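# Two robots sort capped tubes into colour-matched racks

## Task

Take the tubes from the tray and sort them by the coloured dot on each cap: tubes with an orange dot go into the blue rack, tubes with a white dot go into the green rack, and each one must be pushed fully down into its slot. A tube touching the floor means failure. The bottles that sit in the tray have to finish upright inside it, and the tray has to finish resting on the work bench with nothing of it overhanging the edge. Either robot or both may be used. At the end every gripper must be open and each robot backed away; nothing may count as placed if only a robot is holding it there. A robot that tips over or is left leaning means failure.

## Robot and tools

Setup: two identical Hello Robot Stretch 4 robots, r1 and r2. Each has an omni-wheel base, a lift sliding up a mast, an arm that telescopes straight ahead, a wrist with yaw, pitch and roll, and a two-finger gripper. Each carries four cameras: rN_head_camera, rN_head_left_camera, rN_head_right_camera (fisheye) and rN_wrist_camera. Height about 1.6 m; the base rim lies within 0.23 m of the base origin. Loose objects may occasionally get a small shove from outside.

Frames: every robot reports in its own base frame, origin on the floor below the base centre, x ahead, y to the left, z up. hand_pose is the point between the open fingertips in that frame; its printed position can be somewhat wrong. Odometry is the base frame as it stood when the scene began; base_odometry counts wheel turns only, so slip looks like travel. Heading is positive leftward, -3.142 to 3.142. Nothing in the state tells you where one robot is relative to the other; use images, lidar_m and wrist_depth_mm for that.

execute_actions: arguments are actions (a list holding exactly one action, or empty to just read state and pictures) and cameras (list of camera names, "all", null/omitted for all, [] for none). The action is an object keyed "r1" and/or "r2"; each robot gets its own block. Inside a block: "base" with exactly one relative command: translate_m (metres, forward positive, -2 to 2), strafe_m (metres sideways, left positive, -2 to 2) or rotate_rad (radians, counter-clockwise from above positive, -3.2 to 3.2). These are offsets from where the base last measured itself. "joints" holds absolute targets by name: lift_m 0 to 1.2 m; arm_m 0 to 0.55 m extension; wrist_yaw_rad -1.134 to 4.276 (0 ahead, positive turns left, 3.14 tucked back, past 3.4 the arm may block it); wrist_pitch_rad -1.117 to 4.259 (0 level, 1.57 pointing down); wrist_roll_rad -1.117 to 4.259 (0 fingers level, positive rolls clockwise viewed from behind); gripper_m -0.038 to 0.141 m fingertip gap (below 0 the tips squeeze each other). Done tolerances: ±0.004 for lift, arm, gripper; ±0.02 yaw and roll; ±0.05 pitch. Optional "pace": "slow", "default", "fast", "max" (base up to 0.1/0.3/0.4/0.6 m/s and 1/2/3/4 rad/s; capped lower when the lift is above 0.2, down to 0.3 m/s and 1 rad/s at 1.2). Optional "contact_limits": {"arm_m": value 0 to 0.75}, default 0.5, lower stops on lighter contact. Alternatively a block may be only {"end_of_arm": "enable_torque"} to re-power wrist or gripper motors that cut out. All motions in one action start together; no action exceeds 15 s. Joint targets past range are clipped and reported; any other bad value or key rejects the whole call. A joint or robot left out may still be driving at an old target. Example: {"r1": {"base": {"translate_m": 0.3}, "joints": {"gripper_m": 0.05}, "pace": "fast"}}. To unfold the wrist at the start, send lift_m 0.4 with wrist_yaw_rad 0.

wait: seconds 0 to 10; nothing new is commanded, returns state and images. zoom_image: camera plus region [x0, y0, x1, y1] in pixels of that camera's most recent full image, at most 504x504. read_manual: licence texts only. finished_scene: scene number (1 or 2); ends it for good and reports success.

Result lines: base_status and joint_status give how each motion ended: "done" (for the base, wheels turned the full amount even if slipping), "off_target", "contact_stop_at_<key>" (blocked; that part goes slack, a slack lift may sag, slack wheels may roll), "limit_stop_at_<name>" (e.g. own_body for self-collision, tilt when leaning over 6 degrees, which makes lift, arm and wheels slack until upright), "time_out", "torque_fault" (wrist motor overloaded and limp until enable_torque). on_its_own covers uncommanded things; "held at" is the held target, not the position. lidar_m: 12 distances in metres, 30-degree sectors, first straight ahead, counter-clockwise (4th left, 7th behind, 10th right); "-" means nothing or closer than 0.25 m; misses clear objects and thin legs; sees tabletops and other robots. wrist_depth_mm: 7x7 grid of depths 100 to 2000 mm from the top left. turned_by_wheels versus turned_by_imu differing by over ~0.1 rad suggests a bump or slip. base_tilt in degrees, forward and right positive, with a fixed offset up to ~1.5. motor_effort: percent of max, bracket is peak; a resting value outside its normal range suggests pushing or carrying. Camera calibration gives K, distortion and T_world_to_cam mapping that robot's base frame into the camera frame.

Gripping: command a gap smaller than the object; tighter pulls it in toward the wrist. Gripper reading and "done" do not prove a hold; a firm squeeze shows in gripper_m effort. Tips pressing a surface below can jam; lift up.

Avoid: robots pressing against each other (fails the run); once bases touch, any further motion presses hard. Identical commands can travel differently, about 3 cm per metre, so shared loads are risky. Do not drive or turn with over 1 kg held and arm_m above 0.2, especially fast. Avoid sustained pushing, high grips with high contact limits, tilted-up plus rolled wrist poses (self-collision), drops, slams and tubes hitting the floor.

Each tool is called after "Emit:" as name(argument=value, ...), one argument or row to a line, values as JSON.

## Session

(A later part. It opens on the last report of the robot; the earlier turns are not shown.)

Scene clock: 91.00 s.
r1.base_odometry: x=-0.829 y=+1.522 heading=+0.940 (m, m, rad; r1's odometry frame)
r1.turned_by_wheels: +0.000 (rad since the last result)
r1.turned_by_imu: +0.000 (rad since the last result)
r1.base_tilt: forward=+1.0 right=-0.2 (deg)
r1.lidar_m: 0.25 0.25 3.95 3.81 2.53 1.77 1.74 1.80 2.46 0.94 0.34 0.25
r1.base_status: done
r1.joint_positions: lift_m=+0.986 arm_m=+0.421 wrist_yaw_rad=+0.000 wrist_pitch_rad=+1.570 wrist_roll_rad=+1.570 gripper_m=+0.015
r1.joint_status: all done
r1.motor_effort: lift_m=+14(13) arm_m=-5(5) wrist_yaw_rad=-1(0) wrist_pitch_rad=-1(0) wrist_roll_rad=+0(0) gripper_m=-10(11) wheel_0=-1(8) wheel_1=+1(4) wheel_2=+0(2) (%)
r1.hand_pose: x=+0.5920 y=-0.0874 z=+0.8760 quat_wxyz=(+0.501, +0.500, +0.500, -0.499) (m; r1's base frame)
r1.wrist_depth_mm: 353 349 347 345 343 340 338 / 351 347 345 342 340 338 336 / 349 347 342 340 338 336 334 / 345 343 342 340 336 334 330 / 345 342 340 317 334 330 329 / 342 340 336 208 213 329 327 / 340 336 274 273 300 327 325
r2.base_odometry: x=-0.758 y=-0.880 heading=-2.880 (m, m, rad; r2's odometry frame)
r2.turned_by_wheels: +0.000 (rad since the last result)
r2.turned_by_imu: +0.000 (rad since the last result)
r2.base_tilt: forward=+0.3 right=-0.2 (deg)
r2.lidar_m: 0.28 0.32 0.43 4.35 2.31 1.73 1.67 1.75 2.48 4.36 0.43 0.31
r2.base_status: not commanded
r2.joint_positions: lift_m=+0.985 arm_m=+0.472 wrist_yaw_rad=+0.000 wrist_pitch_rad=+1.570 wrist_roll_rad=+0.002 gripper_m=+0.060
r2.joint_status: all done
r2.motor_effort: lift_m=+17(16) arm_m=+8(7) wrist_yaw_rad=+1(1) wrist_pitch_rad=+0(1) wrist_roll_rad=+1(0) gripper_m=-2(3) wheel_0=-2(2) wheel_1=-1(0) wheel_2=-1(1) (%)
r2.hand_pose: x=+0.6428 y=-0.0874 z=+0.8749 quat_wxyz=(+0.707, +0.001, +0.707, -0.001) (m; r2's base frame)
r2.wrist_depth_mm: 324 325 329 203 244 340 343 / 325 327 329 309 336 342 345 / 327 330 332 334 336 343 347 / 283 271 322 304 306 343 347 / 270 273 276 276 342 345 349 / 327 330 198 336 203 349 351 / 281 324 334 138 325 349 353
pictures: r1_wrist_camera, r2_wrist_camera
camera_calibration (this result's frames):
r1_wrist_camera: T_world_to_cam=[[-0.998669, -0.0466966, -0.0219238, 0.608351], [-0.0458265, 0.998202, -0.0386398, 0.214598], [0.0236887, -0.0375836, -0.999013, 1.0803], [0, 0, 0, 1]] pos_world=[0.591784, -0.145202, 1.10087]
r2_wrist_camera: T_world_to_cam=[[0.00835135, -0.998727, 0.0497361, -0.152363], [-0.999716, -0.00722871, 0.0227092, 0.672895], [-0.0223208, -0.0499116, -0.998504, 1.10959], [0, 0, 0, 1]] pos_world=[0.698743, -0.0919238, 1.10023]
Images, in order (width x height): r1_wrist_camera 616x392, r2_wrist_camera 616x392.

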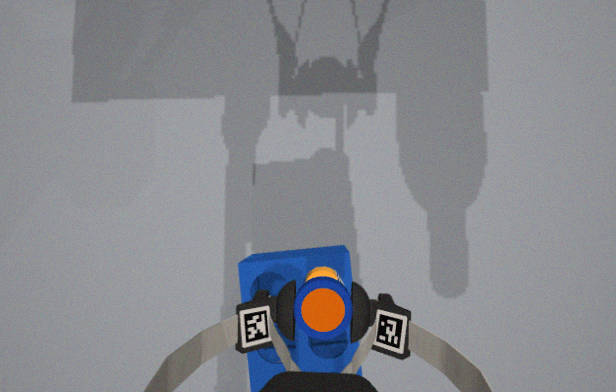

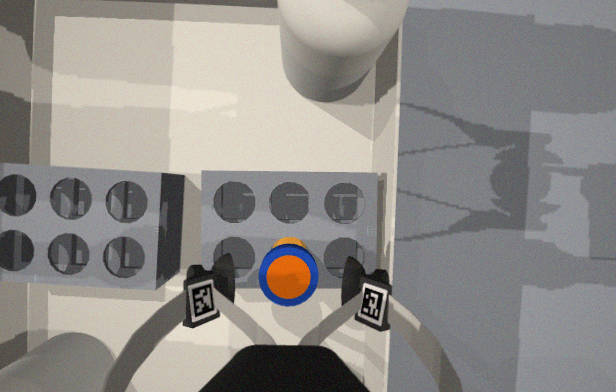

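Emit:
execute_actions(
  actions=[
    {"r1": {"joints": {"lift_m": 0.981, "gripper_m": 0.06}}, "r2": {"joints": {"gripper_m": 0.015}}},
  ],
  cameras=[],
)

Emit:
execute_actions(
  actions=[
    {"r1": {"joints": {"lift_m": 1.1}}, "r2": {"joints": {"lift_m": 1.087}}},
  ],
  cameras=["r1_wrist_camera", "r2_wrist_camera"],
)

Emit:
zoom_image(
  camera="r2_wrist_camera",
  region=[210, 170, 378, 282],
)

Scene clock: 98.00 s.
r1.base_odometry: x=-0.829 y=+1.522 heading=+0.940 (m, m, rad; r1's odometry frame)
r1.turned_by_wheels: +0.000 (rad since the last result)
r1.turned_by_imu: -0.001 (rad since the last result)
r1.base_tilt: forward=+0.9 right=+0.0 (deg)
r1.lidar_m: 0.25 0.25 4.00 3.80 2.55 1.79 1.73 1.81 2.50 1.00 0.35 0.25
r1.base_status: not commanded
r1.joint_positions: lift_m=+0.981 arm_m=+0.421 wrist_yaw_rad=+0.000 wrist_pitch_rad=+1.570 wrist_roll_rad=+1.570 gripper_m=+0.060
r1.joint_status: all done
r1.motor_effort: lift_m=+13(13) arm_m=-6(5) wrist_yaw_rad=-2(1) wrist_pitch_rad=+2(2) wrist_roll_rad=+0(1) gripper_m=-2(9) wheel_0=-1(1) wheel_1=+1(1) wheel_2=+0(0) (%)
r1.hand_pose: x=+0.5920 y=-0.0874 z=+0.8711 quat_wxyz=(+0.501, +0.500, +0.500, -0.499) (m; r1's base frame)
r1.wrist_depth_mm: 347 345 343 340 338 334 332 / 345 343 342 338 336 332 329 / 343 340 338 336 332 330 327 / 342 340 336 334 330 329 325 / 340 336 334 317 329 327 324 / 338 334 330 209 217 325 322 / 336 332 329 267 324 322 320
r2.base_odometry: x=-0.758 y=-0.880 heading=-2.880 (m, m, rad; r2's odometry frame)
r2.turned_by_wheels: +0.000 (rad since the last result)
r2.turned_by_imu: +0.000 (rad since the last result)
r2.base_tilt: forward=+0.3 right=-0.2 (deg)
r2.lidar_m: 0.29 0.31 0.45 4.37 2.32 1.72 1.67 1.74 2.49 4.37 0.43 0.30
r2.base_status: not commanded
r2.joint_positions: lift_m=+0.985 arm_m=+0.472 wrist_yaw_rad=+0.000 wrist_pitch_rad=+1.570 wrist_roll_rad=+0.002 gripper_m=+0.015
r2.joint_status: all done
r2.motor_effort: lift_m=+16(17) arm_m=+7(8) wrist_yaw_rad=+2(1) wrist_pitch_rad=+0(0) wrist_roll_rad=+0(1) gripper_m=-10(11) wheel_0=-2(2) wheel_1=-1(0) wheel_2=-1(1) (%)
r2.hand_pose: x=+0.6428 y=-0.0874 z=+0.8749 quat_wxyz=(+0.707, +0.001, +0.707, -0.001) (m; r2's base frame)
r2.wrist_depth_mm: 324 325 330 204 245 340 343 / 324 327 329 309 336 343 345 / 324 327 330 336 338 342 347 / 283 271 324 306 307 345 349 / 270 271 304 268 343 347 349 / 327 329 193 211 193 347 347 / 281 322 334 148 342 347 351
pictures: none
No camera images: the call's "cameras" was empty. Leave "cameras" out to get every camera's image.

Scene clock: 99.53 s.
r1.base_odometry: x=-0.829 y=+1.522 heading=+0.940 (m, m, rad; r1's odometry frame)
r1.turned_by_wheels: +0.000 (rad since the last result)
r1.turned_by_imu: +0.000 (rad since the last result)
r1.base_tilt: forward=+1.0 right=-0.2 (deg)
r1.lidar_m: 0.25 0.25 3.97 3.81 2.52 1.80 1.74 1.83 2.52 1.00 0.35 0.25
r1.base_status: not commanded
r1.joint_positions: lift_m=+1.100 arm_m=+0.421 wrist_yaw_rad=+0.000 wrist_pitch_rad=+1.570 wrist_roll_rad=+1.570 gripper_m=+0.060
r1.joint_status: all done
r1.motor_effort: lift_m=+22(21) arm_m=-5(5) wrist_yaw_rad=-2(0) wrist_pitch_rad=+0(0) wrist_roll_rad=+0(0) gripper_m=-3(4) wheel_0=-1(1) wheel_1=+1(1) wheel_2=+0(0) (%)
r1.hand_pose: x=+0.5920 y=-0.0874 z=+0.9894 quat_wxyz=(+0.501, +0.500, +0.500, -0.499) (m; r1's base frame)
r1.wrist_depth_mm: 473 469 469 459 459 455 452 / 469 466 462 459 455 452 449 / 466 462 459 455 452 445 445 / 462 459 459 452 449 445 439 / 459 455 455 445 449 442 439 / 459 452 449 387 217 439 436 / 452 452 445 355 439 436 433
r2.base_odometry: x=-0.758 y=-0.880 heading=-2.880 (m, m, rad; r2's odometry frame)
r2.turned_by_wheels: +0.000 (rad since the last result)
r2.turned_by_imu: +0.000 (rad since the last result)
r2.base_tilt: forward=+0.3 right=-0.2 (deg)
r2.lidar_m: 0.28 0.31 0.43 4.36 2.30 1.74 1.66 1.79 2.49 4.37 0.41 0.32
r2.base_status: not commanded
r2.joint_positions: lift_m=+1.087 arm_m=+0.472 wrist_yaw_rad=+0.000 wrist_pitch_rad=+1.570 wrist_roll_rad=+0.002 gripper_m=+0.015
r2.joint_status: all done
r2.motor_effort: lift_m=+22(21) arm_m=+7(7) wrist_yaw_rad=+2(1) wrist_pitch_rad=-1(1) wrist_roll_rad=+1(1) gripper_m=-12(12) wheel_0=-2(2) wheel_1=+0(0) wheel_2=-1(1) (%)
r2.hand_pose: x=+0.6428 y=-0.0874 z=+0.9765 quat_wxyz=(+0.707, +0.001, +0.707, -0.001) (m; r2's base frame)
r2.wrist_depth_mm: 421 413 407 294 439 442 449 / 410 424 430 310 439 445 445 / 415 427 433 433 445 449 449 / 407 368 427 379 445 449 452 / 424 427 430 268 445 449 455 / 421 410 192 211 193 452 455 / 296 324 436 147 442 452 462
pictures: r1_wrist_camera, r2_wrist_camera
camera_calibration (this result's frames):
r1_wrist_camera: T_world_to_cam=[[-0.998668, -0.0466967, -0.0219357, 0.610846], [-0.0458261, 0.998202, -0.0386403, 0.218979], [0.0237006, -0.0375836, -0.999012, 1.19356], [0, 0, 0, 1]] pos_world=[0.59178, -0.145202, 1.21424]
r2_wrist_camera: T_world_to_cam=[[0.00835151, -0.998727, 0.0497361, -0.157415], [-0.999716, -0.00722886, 0.0227093, 0.670591], [-0.0223209, -0.0499116, -0.998504, 1.211], [0, 0, 0, 1]] pos_world=[0.698746, -0.0919238, 1.20179]
Images, in order (width x height): r1_wrist_camera 616x392, r2_wrist_camera 616x392.

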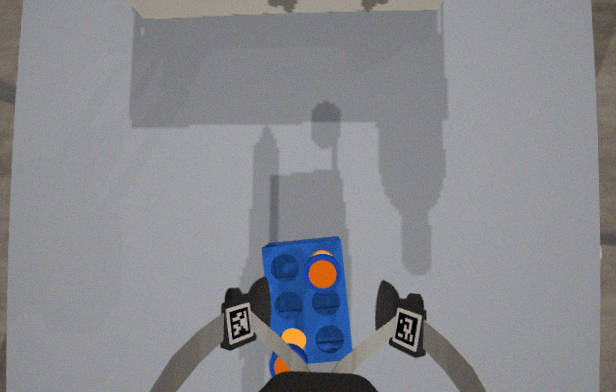

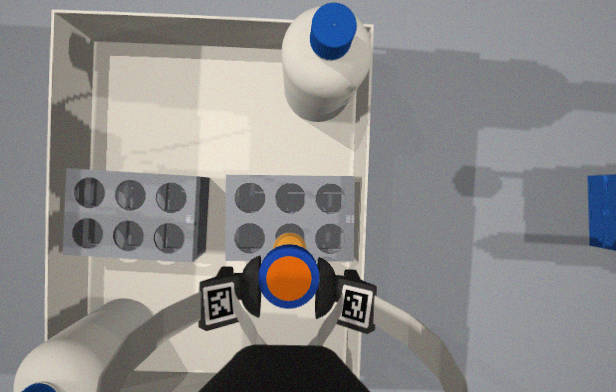

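Region (210, 170, 378, 282) of r2_wrist_camera's 616x392 image, scaled by 3.000.

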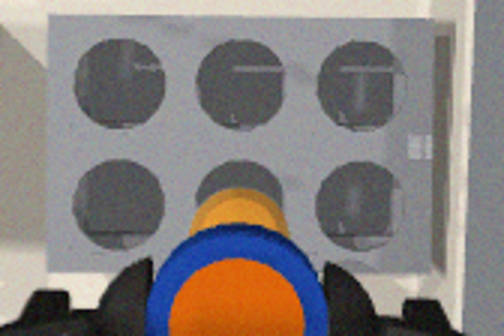

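Emit:
execute_actions(
  actions=[
    {"r1": {"base": {"translate_m": -0.4}, "joints": {"arm_m": 0.0, "wrist_roll_rad": 0.0}, "pace": "fast"}, "r2": {"base": {"strafe_m": -0.385}, "joints": {"arm_m": 0.481, "lift_m": 1.135}}},
  ],
  cameras=["r1_head_camera", "r2_wrist_camera"],
)

Emit:
zoom_image(
  camera="r2_wrist_camera",
  region=[240, 160, 408, 272],
)

Scene clock: 104.23 s.
r1.base_odometry: x=-1.065 y=+1.199 heading=+0.940 (m, m, rad; r1's odometry frame)
r1.turned_by_wheels: +0.000 (rad since the last result)
r1.turned_by_imu: -0.002 (rad since the last result)
r1.base_tilt: forward=+0.8 right=-0.2 (deg)
r1.lidar_m: 0.60 0.64 3.98 3.78 1.96 1.39 1.36 1.38 1.92 4.93 0.91 0.65
r1.base_status: done
r1.joint_positions: lift_m=+1.100 arm_m=+0.001 wrist_yaw_rad=+0.000 wrist_pitch_rad=+1.570 wrist_roll_rad=+0.000 gripper_m=+0.060
r1.joint_status: all done
r1.motor_effort: lift_m=+21(21) arm_m=-5(5) wrist_yaw_rad=+1(2) wrist_pitch_rad=-1(1) wrist_roll_rad=-2(7) gripper_m=+1(1) wheel_0=-1(8) wheel_1=-3(3) wheel_2=+1(14) (%)
r1.hand_pose: x=+0.1722 y=-0.0874 z=+0.9894 quat_wxyz=(+0.707, +0.000, +0.707, +0.000) (m; r1's base frame)
r1.wrist_depth_mm: 1281 1255 1255 1255 1229 1205 1182 / 1308 1255 1255 1255 1229 1229 1205 / 1281 1255 1281 1229 1229 1229 1205 / 1281 1255 1255 1205 1205 1205 1182 / 1281 1255 1229 1008 1182 1205 1182 / 1255 1255 1008 991 217 1182 1182 / 1281 1205 1229 683 1182 1182 1160
r2.base_odometry: x=-0.858 y=-0.508 heading=-2.880 (m, m, rad; r2's odometry frame)
r2.turned_by_wheels: +0.000 (rad since the last result)
r2.turned_by_imu: +0.000 (rad since the last result)
r2.base_tilt: forward=+0.3 right=-0.2 (deg)
r2.lidar_m: 0.28 0.30 0.42 4.76 2.35 1.75 1.68 1.79 2.50 3.98 0.39 0.30
r2.base_status: done
r2.joint_positions: lift_m=+1.135 arm_m=+0.480 wrist_yaw_rad=+0.000 wrist_pitch_rad=+1.570 wrist_roll_rad=+0.002 gripper_m=+0.015
r2.joint_status: all done
r2.motor_effort: lift_m=+21(25) arm_m=+8(9) wrist_yaw_rad=+1(2) wrist_pitch_rad=-1(1) wrist_roll_rad=+1(1) gripper_m=-13(11) wheel_0=-1(8) wheel_1=+1(13) wheel_2=-1(2) (%)
r2.hand_pose: x=+0.6508 y=-0.0874 z=+1.0245 quat_wxyz=(+0.707, +0.001, +0.707, -0.001) (m; r2's base frame)
r2.wrist_depth_mm: 469 469 477 480 492 488 1229 / 466 473 480 484 484 492 1255 / 469 477 480 492 488 496 1255 / 469 480 484 427 492 496 1255 / 477 477 480 270 496 496 1308 / 473 480 193 211 193 500 1281 / 477 484 484 148 500 504 1281
pictures: r1_head_camera, r2_wrist_camera
camera_calibration (this result's frames):
r2_wrist_camera: T_world_to_cam=[[0.0084375, -0.998727, 0.0497361, -0.159927], [-0.999715, -0.00731503, 0.0227077, 0.677518], [-0.0223149, -0.0499136, -0.998504, 1.25915], [0, 0, 0, 1]] pos_world=[0.706772, -0.091919, 1.24984]
Images, in order (width x height): r1_head_camera 420x560, r2_wrist_camera 616x392.

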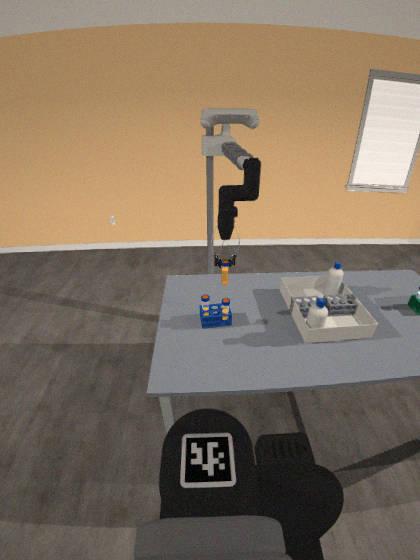

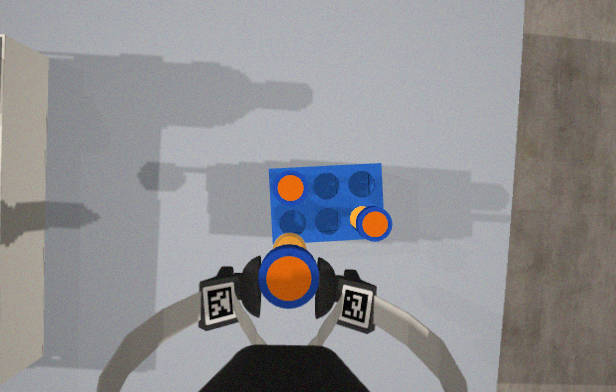

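Region (240, 160, 408, 272) of r2_wrist_camera's 616x392 image, scaled by 3.000.

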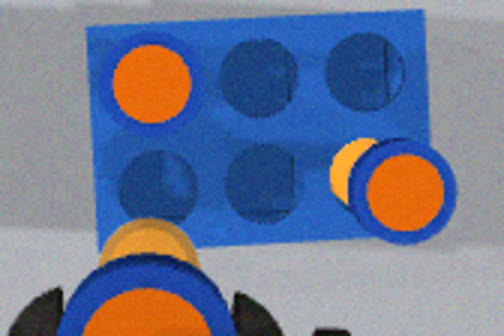

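Emit:
execute_actions(
  actions=[
    {"r2": {"base": {"strafe_m": -0.003}, "joints": {"arm_m": 0.492, "lift_m": 1.087}}},
  ],
  cameras=["r2_wrist_camera"],
)

Emit:
zoom_image(
  camera="r2_wrist_camera",
  region=[240, 160, 408, 272],
)

Scene clock: 106.87 s.
r1.base_odometry: x=-1.065 y=+1.199 heading=+0.940 (m, m, rad; r1's odometry frame)
r1.turned_by_wheels: +0.000 (rad since the last result)
r1.turned_by_imu: +0.000 (rad since the last result)
r1.base_tilt: forward=+1.0 right=-0.1 (deg)
r1.lidar_m: 0.61 0.65 3.96 3.81 1.96 1.40 1.34 1.38 1.92 4.91 0.92 0.67
r1.base_status: not commanded
r1.joint_positions: lift_m=+1.100 arm_m=+0.001 wrist_yaw_rad=+0.000 wrist_pitch_rad=+1.570 wrist_roll_rad=+0.000 gripper_m=+0.060
r1.joint_status: not commanded
r1.motor_effort: lift_m=+21(21) arm_m=-5(5) wrist_yaw_rad=-2(1) wrist_pitch_rad=-1(1) wrist_roll_rad=-3(3) gripper_m=-1(3) wheel_0=-2(1) wheel_1=-3(3) wheel_2=+1(1) (%)
r1.hand_pose: x=+0.1722 y=-0.0874 z=+0.9894 quat_wxyz=(+0.707, +0.000, +0.707, +0.000) (m; r1's base frame)
r1.wrist_depth_mm: 1308 1281 1255 1255 1229 1229 1205 / 1308 1281 1255 1229 1229 1205 1205 / 1281 1229 1255 1229 1229 1182 1205 / 1255 1255 1229 1229 1205 1182 1205 / 1255 1255 1255 1008 1205 1182 1182 / 1281 1255 1025 991 217 1205 1182 / 1255 1255 1205 691 1182 1182 1160
r2.base_odometry: x=-0.858 y=-0.505 heading=-2.880 (m, m, rad; r2's odometry frame)
r2.turned_by_wheels: +0.000 (rad since the last result)
r2.turned_by_imu: +0.000 (rad since the last result)
r2.base_tilt: forward=+0.2 right=-0.2 (deg)
r2.lidar_m: 0.28 0.31 0.43 4.76 2.33 1.73 1.66 1.79 2.48 3.98 0.41 0.30
r2.base_status: done
r2.joint_positions: lift_m=+1.087 arm_m=+0.491 wrist_yaw_rad=+0.000 wrist_pitch_rad=+1.570 wrist_roll_rad=+0.002 gripper_m=+0.015
r2.joint_status: all done
r2.motor_effort: lift_m=+17(23) arm_m=+7(7) wrist_yaw_rad=+2(2) wrist_pitch_rad=-1(1) wrist_roll_rad=+1(1) gripper_m=-10(9) wheel_0=-1(4) wheel_1=-1(4) wheel_2=-1(0) (%)
r2.hand_pose: x=+0.6618 y=-0.0874 z=+0.9769 quat_wxyz=(+0.707, +0.001, +0.707, -0.001) (m; r2's base frame)
r2.wrist_depth_mm: 421 424 430 433 439 442 1205 / 427 427 430 436 439 442 1205 / 427 433 436 439 442 445 1229 / 427 430 433 379 445 445 1205 / 430 430 436 268 449 455 1255 / 433 433 193 211 193 452 1229 / 430 433 439 148 449 455 1229
pictures: r2_wrist_camera
camera_calibration (this result's frames):
r2_wrist_camera: T_world_to_cam=[[0.00839631, -0.998727, 0.0497361, -0.157624], [-0.999716, -0.00727356, 0.0227123, 0.68959], [-0.0223216, -0.0499126, -0.998504, 1.21184], [0, 0, 0, 1]] pos_world=[0.717767, -0.0919213, 1.2022]
Images, in order (width x height): r2_wrist_camera 616x392.

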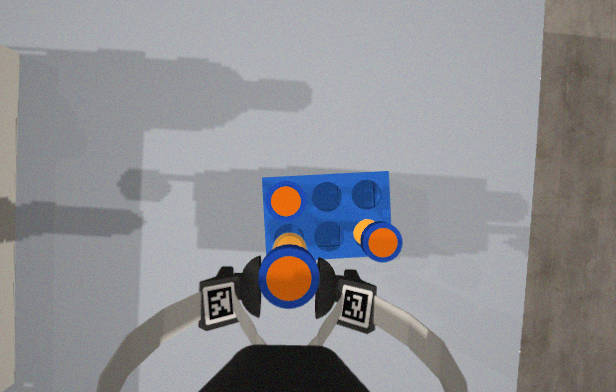

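Region (240, 160, 408, 272) of r2_wrist_camera's 616x392 image, scaled by 3.000.

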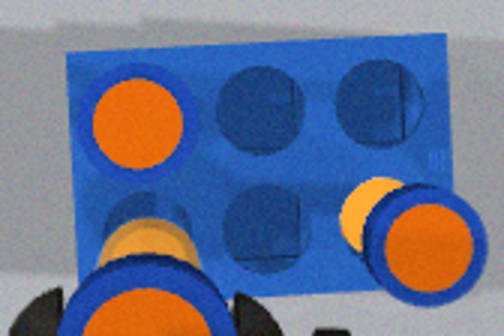

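Emit:
execute_actions(
  actions=[
    {"r2": {"joints": {"lift_m": 0.983}}},
  ],
  cameras=["r2_wrist_camera"],
)

Scene clock: 108.83 s.
r1.base_odometry: x=-1.065 y=+1.199 heading=+0.940 (m, m, rad; r1's odometry frame)
r1.turned_by_wheels: +0.000 (rad since the last result)
r1.turned_by_imu: +0.000 (rad since the last result)
r1.base_tilt: forward=+1.0 right=+0.0 (deg)
r1.lidar_m: 0.61 0.65 3.97 3.81 1.96 1.39 1.34 1.39 1.91 4.94 0.93 0.64
r1.base_status: not commanded
r1.joint_positions: lift_m=+1.100 arm_m=+0.001 wrist_yaw_rad=+0.000 wrist_pitch_rad=+1.570 wrist_roll_rad=+0.000 gripper_m=+0.060
r1.joint_status: not commanded
r1.motor_effort: lift_m=+21(21) arm_m=-5(5) wrist_yaw_rad=-1(1) wrist_pitch_rad=-1(1) wrist_roll_rad=-3(3) gripper_m=-2(4) wheel_0=-1(1) wheel_1=-3(3) wheel_2=+1(1) (%)
r1.hand_pose: x=+0.1722 y=-0.0874 z=+0.9894 quat_wxyz=(+0.707, +0.000, +0.707, +0.000) (m; r1's base frame)
r1.wrist_depth_mm: 1281 1255 1255 1255 1229 1205 1182 / 1281 1255 1255 1255 1229 1205 1205 / 1255 1255 1255 1229 1229 1205 1182 / 1281 1281 1229 1229 1205 1205 1182 / 1255 1255 1229 1008 1205 1182 1160 / 1281 1255 1008 1008 218 1182 1182 / 1255 1255 1205 691 1182 1160 1160
r2.base_odometry: x=-0.858 y=-0.505 heading=-2.880 (m, m, rad; r2's odometry frame)
r2.turned_by_wheels: +0.000 (rad since the last result)
r2.turned_by_imu: +0.000 (rad since the last result)
r2.base_tilt: forward=+0.2 right=-0.1 (deg)
r2.lidar_m: 0.27 0.29 0.40 4.76 2.33 1.73 1.69 1.78 2.50 3.98 0.42 0.28
r2.base_status: not commanded
r2.joint_positions: lift_m=+0.983 arm_m=+0.491 wrist_yaw_rad=+0.000 wrist_pitch_rad=+1.570 wrist_roll_rad=+0.002 gripper_m=+0.015
r2.joint_status: all done
r2.motor_effort: lift_m=+17(18) arm_m=+8(8) wrist_yaw_rad=+1(1) wrist_pitch_rad=+0(1) wrist_roll_rad=+1(2) gripper_m=-11(11) wheel_0=-1(1) wheel_1=-1(1) wheel_2=-1(1) (%)
r2.hand_pose: x=+0.6618 y=-0.0874 z=+0.8729 quat_wxyz=(+0.707, +0.001, +0.707, -0.001) (m; r2's base frame)
r2.wrist_depth_mm: 322 325 327 330 336 340 340 / 324 329 330 332 336 340 342 / 327 327 332 336 338 340 345 / 329 330 334 277 281 342 343 / 325 329 332 217 278 342 345 / 329 330 193 211 191 345 349 / 330 332 336 148 343 345 351
pictures: r2_wrist_camera
camera_calibration (this result's frames):
r2_wrist_camera: T_world_to_cam=[[0.00839644, -0.998727, 0.0497361, -0.152453], [-0.999716, -0.00727367, 0.0227125, 0.691954], [-0.0223219, -0.0499126, -0.998504, 1.10802], [0, 0, 0, 1]] pos_world=[0.71777, -0.0919213, 1.09823]
Images, in order (width x height): r2_wrist_camera 616x392.

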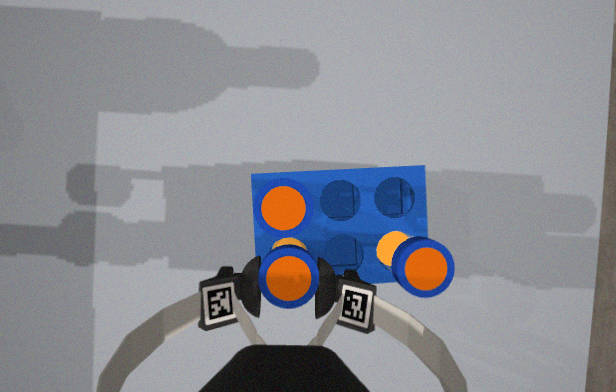

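Emit:
execute_actions(
  actions=[
    {"r2": {"joints": {"lift_m": 0.978, "gripper_m": 0.052}}},
  ],
  cameras=["r2_wrist_camera"],
)

Emit:
execute_actions(
  actions=[
    {"r2": {"joints": {"lift_m": 1.06}}},
  ],
  cameras=["r2_wrist_camera"],
)

Emit:
execute_actions(
  actions=[
    {"r2": {"base": {"translate_m": -0.3}, "joints": {"arm_m": 0.005}, "pace": "fast"}},
  ],
  cameras=["r1_head_camera", "r2_head_camera"],
)

Scene clock: 110.87 s.
r1.base_odometry: x=-1.065 y=+1.199 heading=+0.940 (m, m, rad; r1's odometry frame)
r1.turned_by_wheels: +0.000 (rad since the last result)
r1.turned_by_imu: +0.000 (rad since the last result)
r1.base_tilt: forward=+1.0 right=+0.0 (deg)
r1.lidar_m: 0.61 0.68 3.98 3.80 1.96 1.41 1.33 1.39 1.91 4.94 0.90 0.66
r1.base_status: not commanded
r1.joint_positions: lift_m=+1.100 arm_m=+0.001 wrist_yaw_rad=+0.000 wrist_pitch_rad=+1.570 wrist_roll_rad=+0.000 gripper_m=+0.060
r1.joint_status: not commanded
r1.motor_effort: lift_m=+21(21) arm_m=-5(5) wrist_yaw_rad=+0(0) wrist_pitch_rad=-2(3) wrist_roll_rad=-2(3) gripper_m=-3(3) wheel_0=-2(2) wheel_1=-3(3) wheel_2=+1(1) (%)
r1.hand_pose: x=+0.1722 y=-0.0874 z=+0.9894 quat_wxyz=(+0.707, +0.000, +0.707, +0.000) (m; r1's base frame)
r1.wrist_depth_mm: 1308 1281 1255 1229 1255 1229 1205 / 1281 1281 1255 1255 1229 1205 1182 / 1281 1281 1255 1229 1205 1205 1205 / 1281 1255 1255 1229 1205 1205 1205 / 1281 1229 1229 1008 1205 1182 1182 / 1255 1255 1008 1008 217 1182 1182 / 1255 1255 1229 691 1205 1182 1182
r2.base_odometry: x=-0.858 y=-0.505 heading=-2.880 (m, m, rad; r2's odometry frame)
r2.turned_by_wheels: +0.000 (rad since the last result)
r2.turned_by_imu: +0.000 (rad since the last result)
r2.base_tilt: forward=+0.3 right=-0.2 (deg)
r2.lidar_m: 0.27 0.29 0.42 4.76 2.33 1.73 1.66 1.77 2.50 3.99 0.40 0.29
r2.base_status: not commanded
r2.joint_positions: lift_m=+0.978 arm_m=+0.491 wrist_yaw_rad=+0.000 wrist_pitch_rad=+1.570 wrist_roll_rad=+0.002 gripper_m=+0.052
r2.joint_status: all done
r2.motor_effort: lift_m=+16(16) arm_m=+7(7) wrist_yaw_rad=+1(1) wrist_pitch_rad=-1(1) wrist_roll_rad=+0(1) gripper_m=-3(7) wheel_0=-1(0) wheel_1=-1(1) wheel_2=-1(1) (%)
r2.hand_pose: x=+0.6618 y=-0.0874 z=+0.8680 quat_wxyz=(+0.707, +0.001, +0.707, -0.001) (m; r2's base frame)
r2.wrist_depth_mm: 317 322 324 327 330 334 334 / 320 324 325 327 332 336 338 / 320 324 327 329 332 336 338 / 322 322 327 270 274 338 342 / 324 329 329 273 274 340 342 / 324 325 198 332 204 340 343 / 325 327 332 138 338 343 345
pictures: r2_wrist_camera
camera_calibration (this result's frames):
r2_wrist_camera: T_world_to_cam=[[0.00839623, -0.998727, 0.0497361, -0.152206], [-0.999716, -0.00727346, 0.0227127, 0.692069], [-0.022322, -0.0499126, -0.998504, 1.10307], [0, 0, 0, 1]] pos_world=[0.717773, -0.0919213, 1.09328]
Images, in order (width x height): r2_wrist_camera 616x392.

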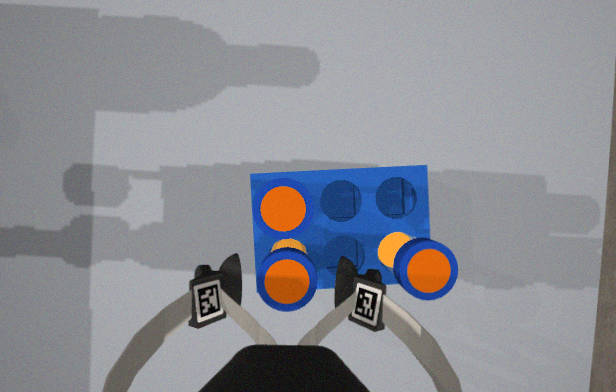

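Scene clock: 112.20 s.
r1.base_odometry: x=-1.065 y=+1.199 heading=+0.940 (m, m, rad; r1's odometry frame)
r1.turned_by_wheels: +0.000 (rad since the last result)
r1.turned_by_imu: +0.000 (rad since the last result)
r1.base_tilt: forward=+0.9 right=-0.1 (deg)
r1.lidar_m: 0.61 0.65 4.01 3.80 1.93 1.41 1.34 1.40 1.90 4.92 0.94 0.66
r1.base_status: not commanded
r1.joint_positions: lift_m=+1.100 arm_m=+0.001 wrist_yaw_rad=+0.000 wrist_pitch_rad=+1.570 wrist_roll_rad=+0.000 gripper_m=+0.060
r1.joint_status: not commanded
r1.motor_effort: lift_m=+21(21) arm_m=-5(5) wrist_yaw_rad=-1(0) wrist_pitch_rad=-2(0) wrist_roll_rad=-2(3) gripper_m=-3(3) wheel_0=-2(1) wheel_1=-3(3) wheel_2=+1(1) (%)
r1.hand_pose: x=+0.1722 y=-0.0874 z=+0.9894 quat_wxyz=(+0.707, +0.000, +0.707, +0.000) (m; r1's base frame)
r1.wrist_depth_mm: 1308 1281 1255 1255 1205 1205 1182 / 1281 1281 1229 1229 1229 1229 1205 / 1281 1255 1229 1255 1205 1205 1205 / 1281 1255 1229 1229 1205 1205 1182 / 1255 1281 1255 1008 1205 1182 1160 / 1255 1255 1025 991 217 1205 1182 / 1281 1255 1229 691 1182 1182 1160
r2.base_odometry: x=-0.858 y=-0.505 heading=-2.880 (m, m, rad; r2's odometry frame)
r2.turned_by_wheels: +0.000 (rad since the last result)
r2.turned_by_imu: +0.000 (rad since the last result)
r2.base_tilt: forward=+0.3 right=-0.2 (deg)
r2.lidar_m: 0.27 0.29 0.40 4.74 2.34 1.76 1.67 1.81 2.49 3.97 0.43 0.28
r2.base_status: not commanded
r2.joint_positions: lift_m=+1.060 arm_m=+0.491 wrist_yaw_rad=+0.000 wrist_pitch_rad=+1.570 wrist_roll_rad=+0.002 gripper_m=+0.052
r2.joint_status: all done
r2.motor_effort: lift_m=+22(19) arm_m=+7(8) wrist_yaw_rad=+1(3) wrist_pitch_rad=+0(1) wrist_roll_rad=+1(1) gripper_m=-1(0) wheel_0=-1(1) wheel_1=-1(1) wheel_2=-1(0) (%)
r2.hand_pose: x=+0.6618 y=-0.0874 z=+0.9495 quat_wxyz=(+0.707, +0.001, +0.707, -0.001) (m; r2's base frame)
r2.wrist_depth_mm: 397 402 407 410 410 415 1205 / 397 402 404 407 413 418 1205 / 402 402 410 410 415 418 1205 / 402 404 407 353 407 421 1205 / 402 407 407 351 366 421 1205 / 402 407 198 415 203 427 1229 / 404 407 413 138 421 427 1229
pictures: r2_wrist_camera
camera_calibration (this result's frames):
r2_wrist_camera: T_world_to_cam=[[0.00839655, -0.998727, 0.0497361, -0.15626], [-0.999716, -0.00727378, 0.0227125, 0.69022], [-0.0223219, -0.0499126, -0.998504, 1.18446], [0, 0, 0, 1]] pos_world=[0.717775, -0.0919213, 1.17479]
Images, in order (width x height): r2_wrist_camera 616x392.

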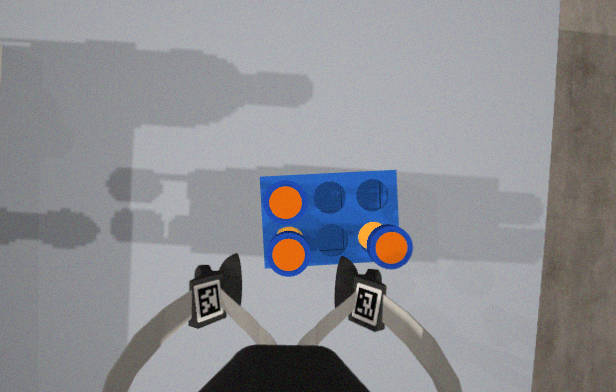

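Scene clock: 114.53 s.
r1.base_odometry: x=-1.065 y=+1.199 heading=+0.940 (m, m, rad; r1's odometry frame)
r1.turned_by_wheels: +0.000 (rad since the last result)
r1.turned_by_imu: +0.000 (rad since the last result)
r1.base_tilt: forward=+1.0 right=-0.1 (deg)
r1.lidar_m: 0.59 0.67 3.97 3.82 1.94 1.41 1.32 1.39 1.92 4.91 0.90 0.63
r1.base_status: not commanded
r1.joint_positions: lift_m=+1.100 arm_m=+0.001 wrist_yaw_rad=+0.000 wrist_pitch_rad=+1.570 wrist_roll_rad=+0.000 gripper_m=+0.060
r1.joint_status: not commanded
r1.motor_effort: lift_m=+21(21) arm_m=-6(5) wrist_yaw_rad=+2(0) wrist_pitch_rad=-1(2) wrist_roll_rad=-2(2) gripper_m=+0(3) wheel_0=-2(1) wheel_1=-3(3) wheel_2=+1(1) (%)
r1.hand_pose: x=+0.1722 y=-0.0874 z=+0.9894 quat_wxyz=(+0.707, +0.000, +0.707, +0.000) (m; r1's base frame)
r1.wrist_depth_mm: 1281 1255 1255 1229 1229 1205 1182 / 1281 1281 1255 1229 1255 1205 1205 / 1255 1255 1229 1229 1205 1205 1182 / 1281 1255 1255 1229 1205 1182 1182 / 1255 1255 1229 1008 1205 1205 1182 / 1255 1255 1025 1008 217 1182 1160 / 1255 1255 1229 683 1182 1182 1160
r2.base_odometry: x=-0.569 y=-0.427 heading=-2.880 (m, m, rad; r2's odometry frame)
r2.turned_by_wheels: +0.000 (rad since the last result)
r2.turned_by_imu: +0.001 (rad since the last result)
r2.base_tilt: forward=+0.2 right=-0.2 (deg)
r2.lidar_m: 0.57 0.61 0.85 4.77 1.92 1.44 1.37 1.47 2.06 3.97 4.16 0.59
r2.base_status: done
r2.joint_positions: lift_m=+1.060 arm_m=+0.006 wrist_yaw_rad=+0.000 wrist_pitch_rad=+1.570 wrist_roll_rad=+0.002 gripper_m=+0.052
r2.joint_status: all done
r2.motor_effort: lift_m=+22(22) arm_m=-7(7) wrist_yaw_rad=+3(2) wrist_pitch_rad=-1(2) wrist_roll_rad=+0(0) gripper_m=-5(1) wheel_0=+1(4) wheel_1=+1(6) wheel_2=-2(11) (%)
r2.hand_pose: x=+0.1773 y=-0.0874 z=+0.9495 quat_wxyz=(+0.707, +0.001, +0.707, -0.001) (m; r2's base frame)
r2.wrist_depth_mm: 1118 1138 1138 1160 1182 1205 1182 / 1118 1138 1138 1160 1182 1160 1182 / 1138 1138 1160 1182 1138 1205 1205 / 1138 1138 1138 1182 1205 1182 1205 / 1160 1138 946 960 1182 1229 1205 / 1138 1182 198 976 203 1205 1229 / 1160 1138 1160 138 1229 1205 1182
pictures: r1_head_camera, r2_head_camera
Images, in order (width x height): r1_head_camera 420x560, r2_head_camera 420x560.

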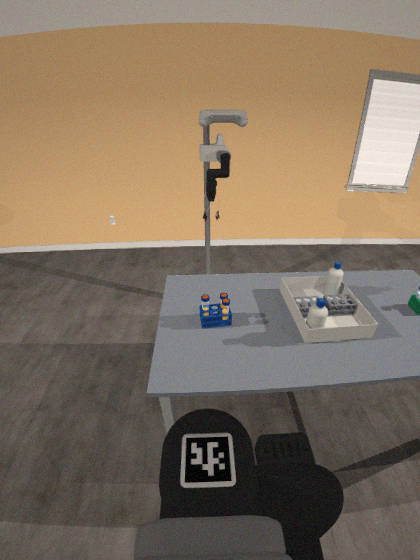

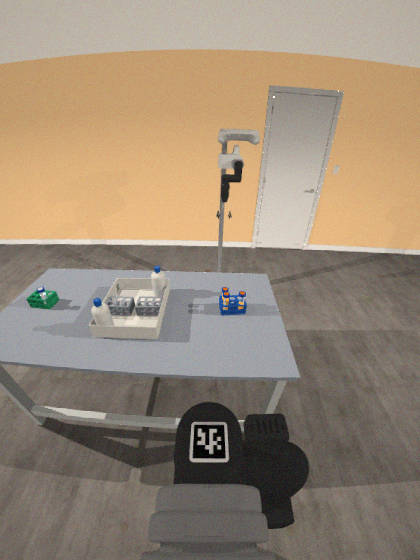

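Emit:
zoom_image(
  camera="r1_head_camera",
  region=[180, 280, 250, 340],
)

Emit:
zoom_image(
  camera="r2_head_camera",
  region=[10, 260, 270, 345],
)

Emit:
zoom_image(
  camera="r2_head_camera",
  region=[200, 275, 270, 325],
)

Emit:
zoom_image(
  camera="r2_head_camera",
  region=[15, 275, 75, 320],
)

Region (180, 280, 250, 340) of r1_head_camera's 420x560 image, scaled by 7.200, with more detail than that image has; it fills the top 432 rows of this view, and the rest is white.

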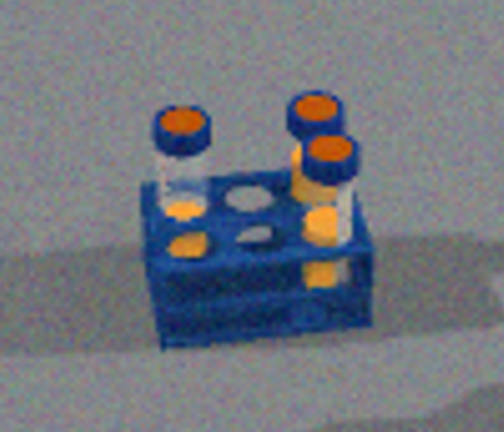

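Region (10, 260, 270, 345) of r2_head_camera's 420x560 image, scaled by 1.938, with more detail than that image has; it fills the top 165 rows of this view, and the rest is white.

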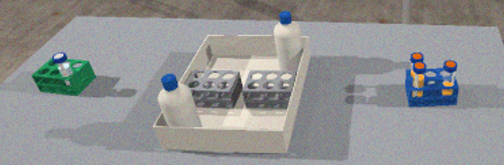

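Region (200, 275, 270, 325) of r2_head_camera's 420x560 image, scaled by 7.200, with more detail than that image has; it fills the top 360 rows of this view, and the rest is white.

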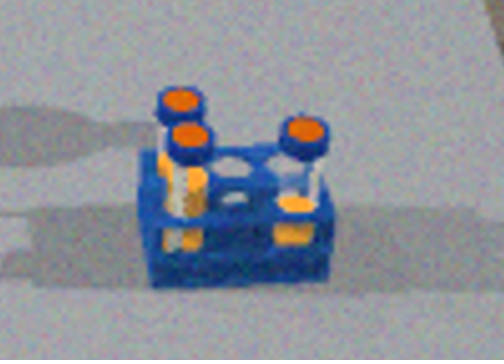

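Region (15, 275, 75, 320) of r2_head_camera's 420x560 image, scaled by 8.400, with more detail than that image has; it fills the top 378 rows of this view, and the rest is white.

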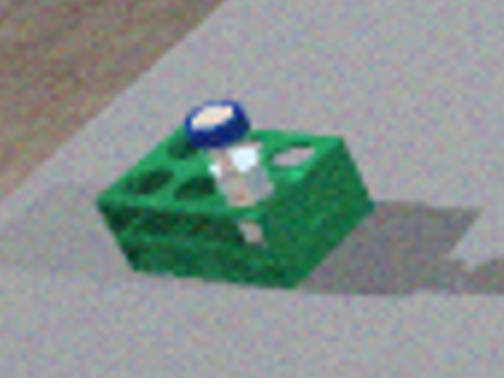

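The three orange tubes are seated in the blue rack and the white one in the green rack. The bottles are standing, the tray hasn't moved, and both robots are clear. I'm ending scene 2.

Emit:
finished_scene(
  scene=2,
)

The scene is finished: the task was done.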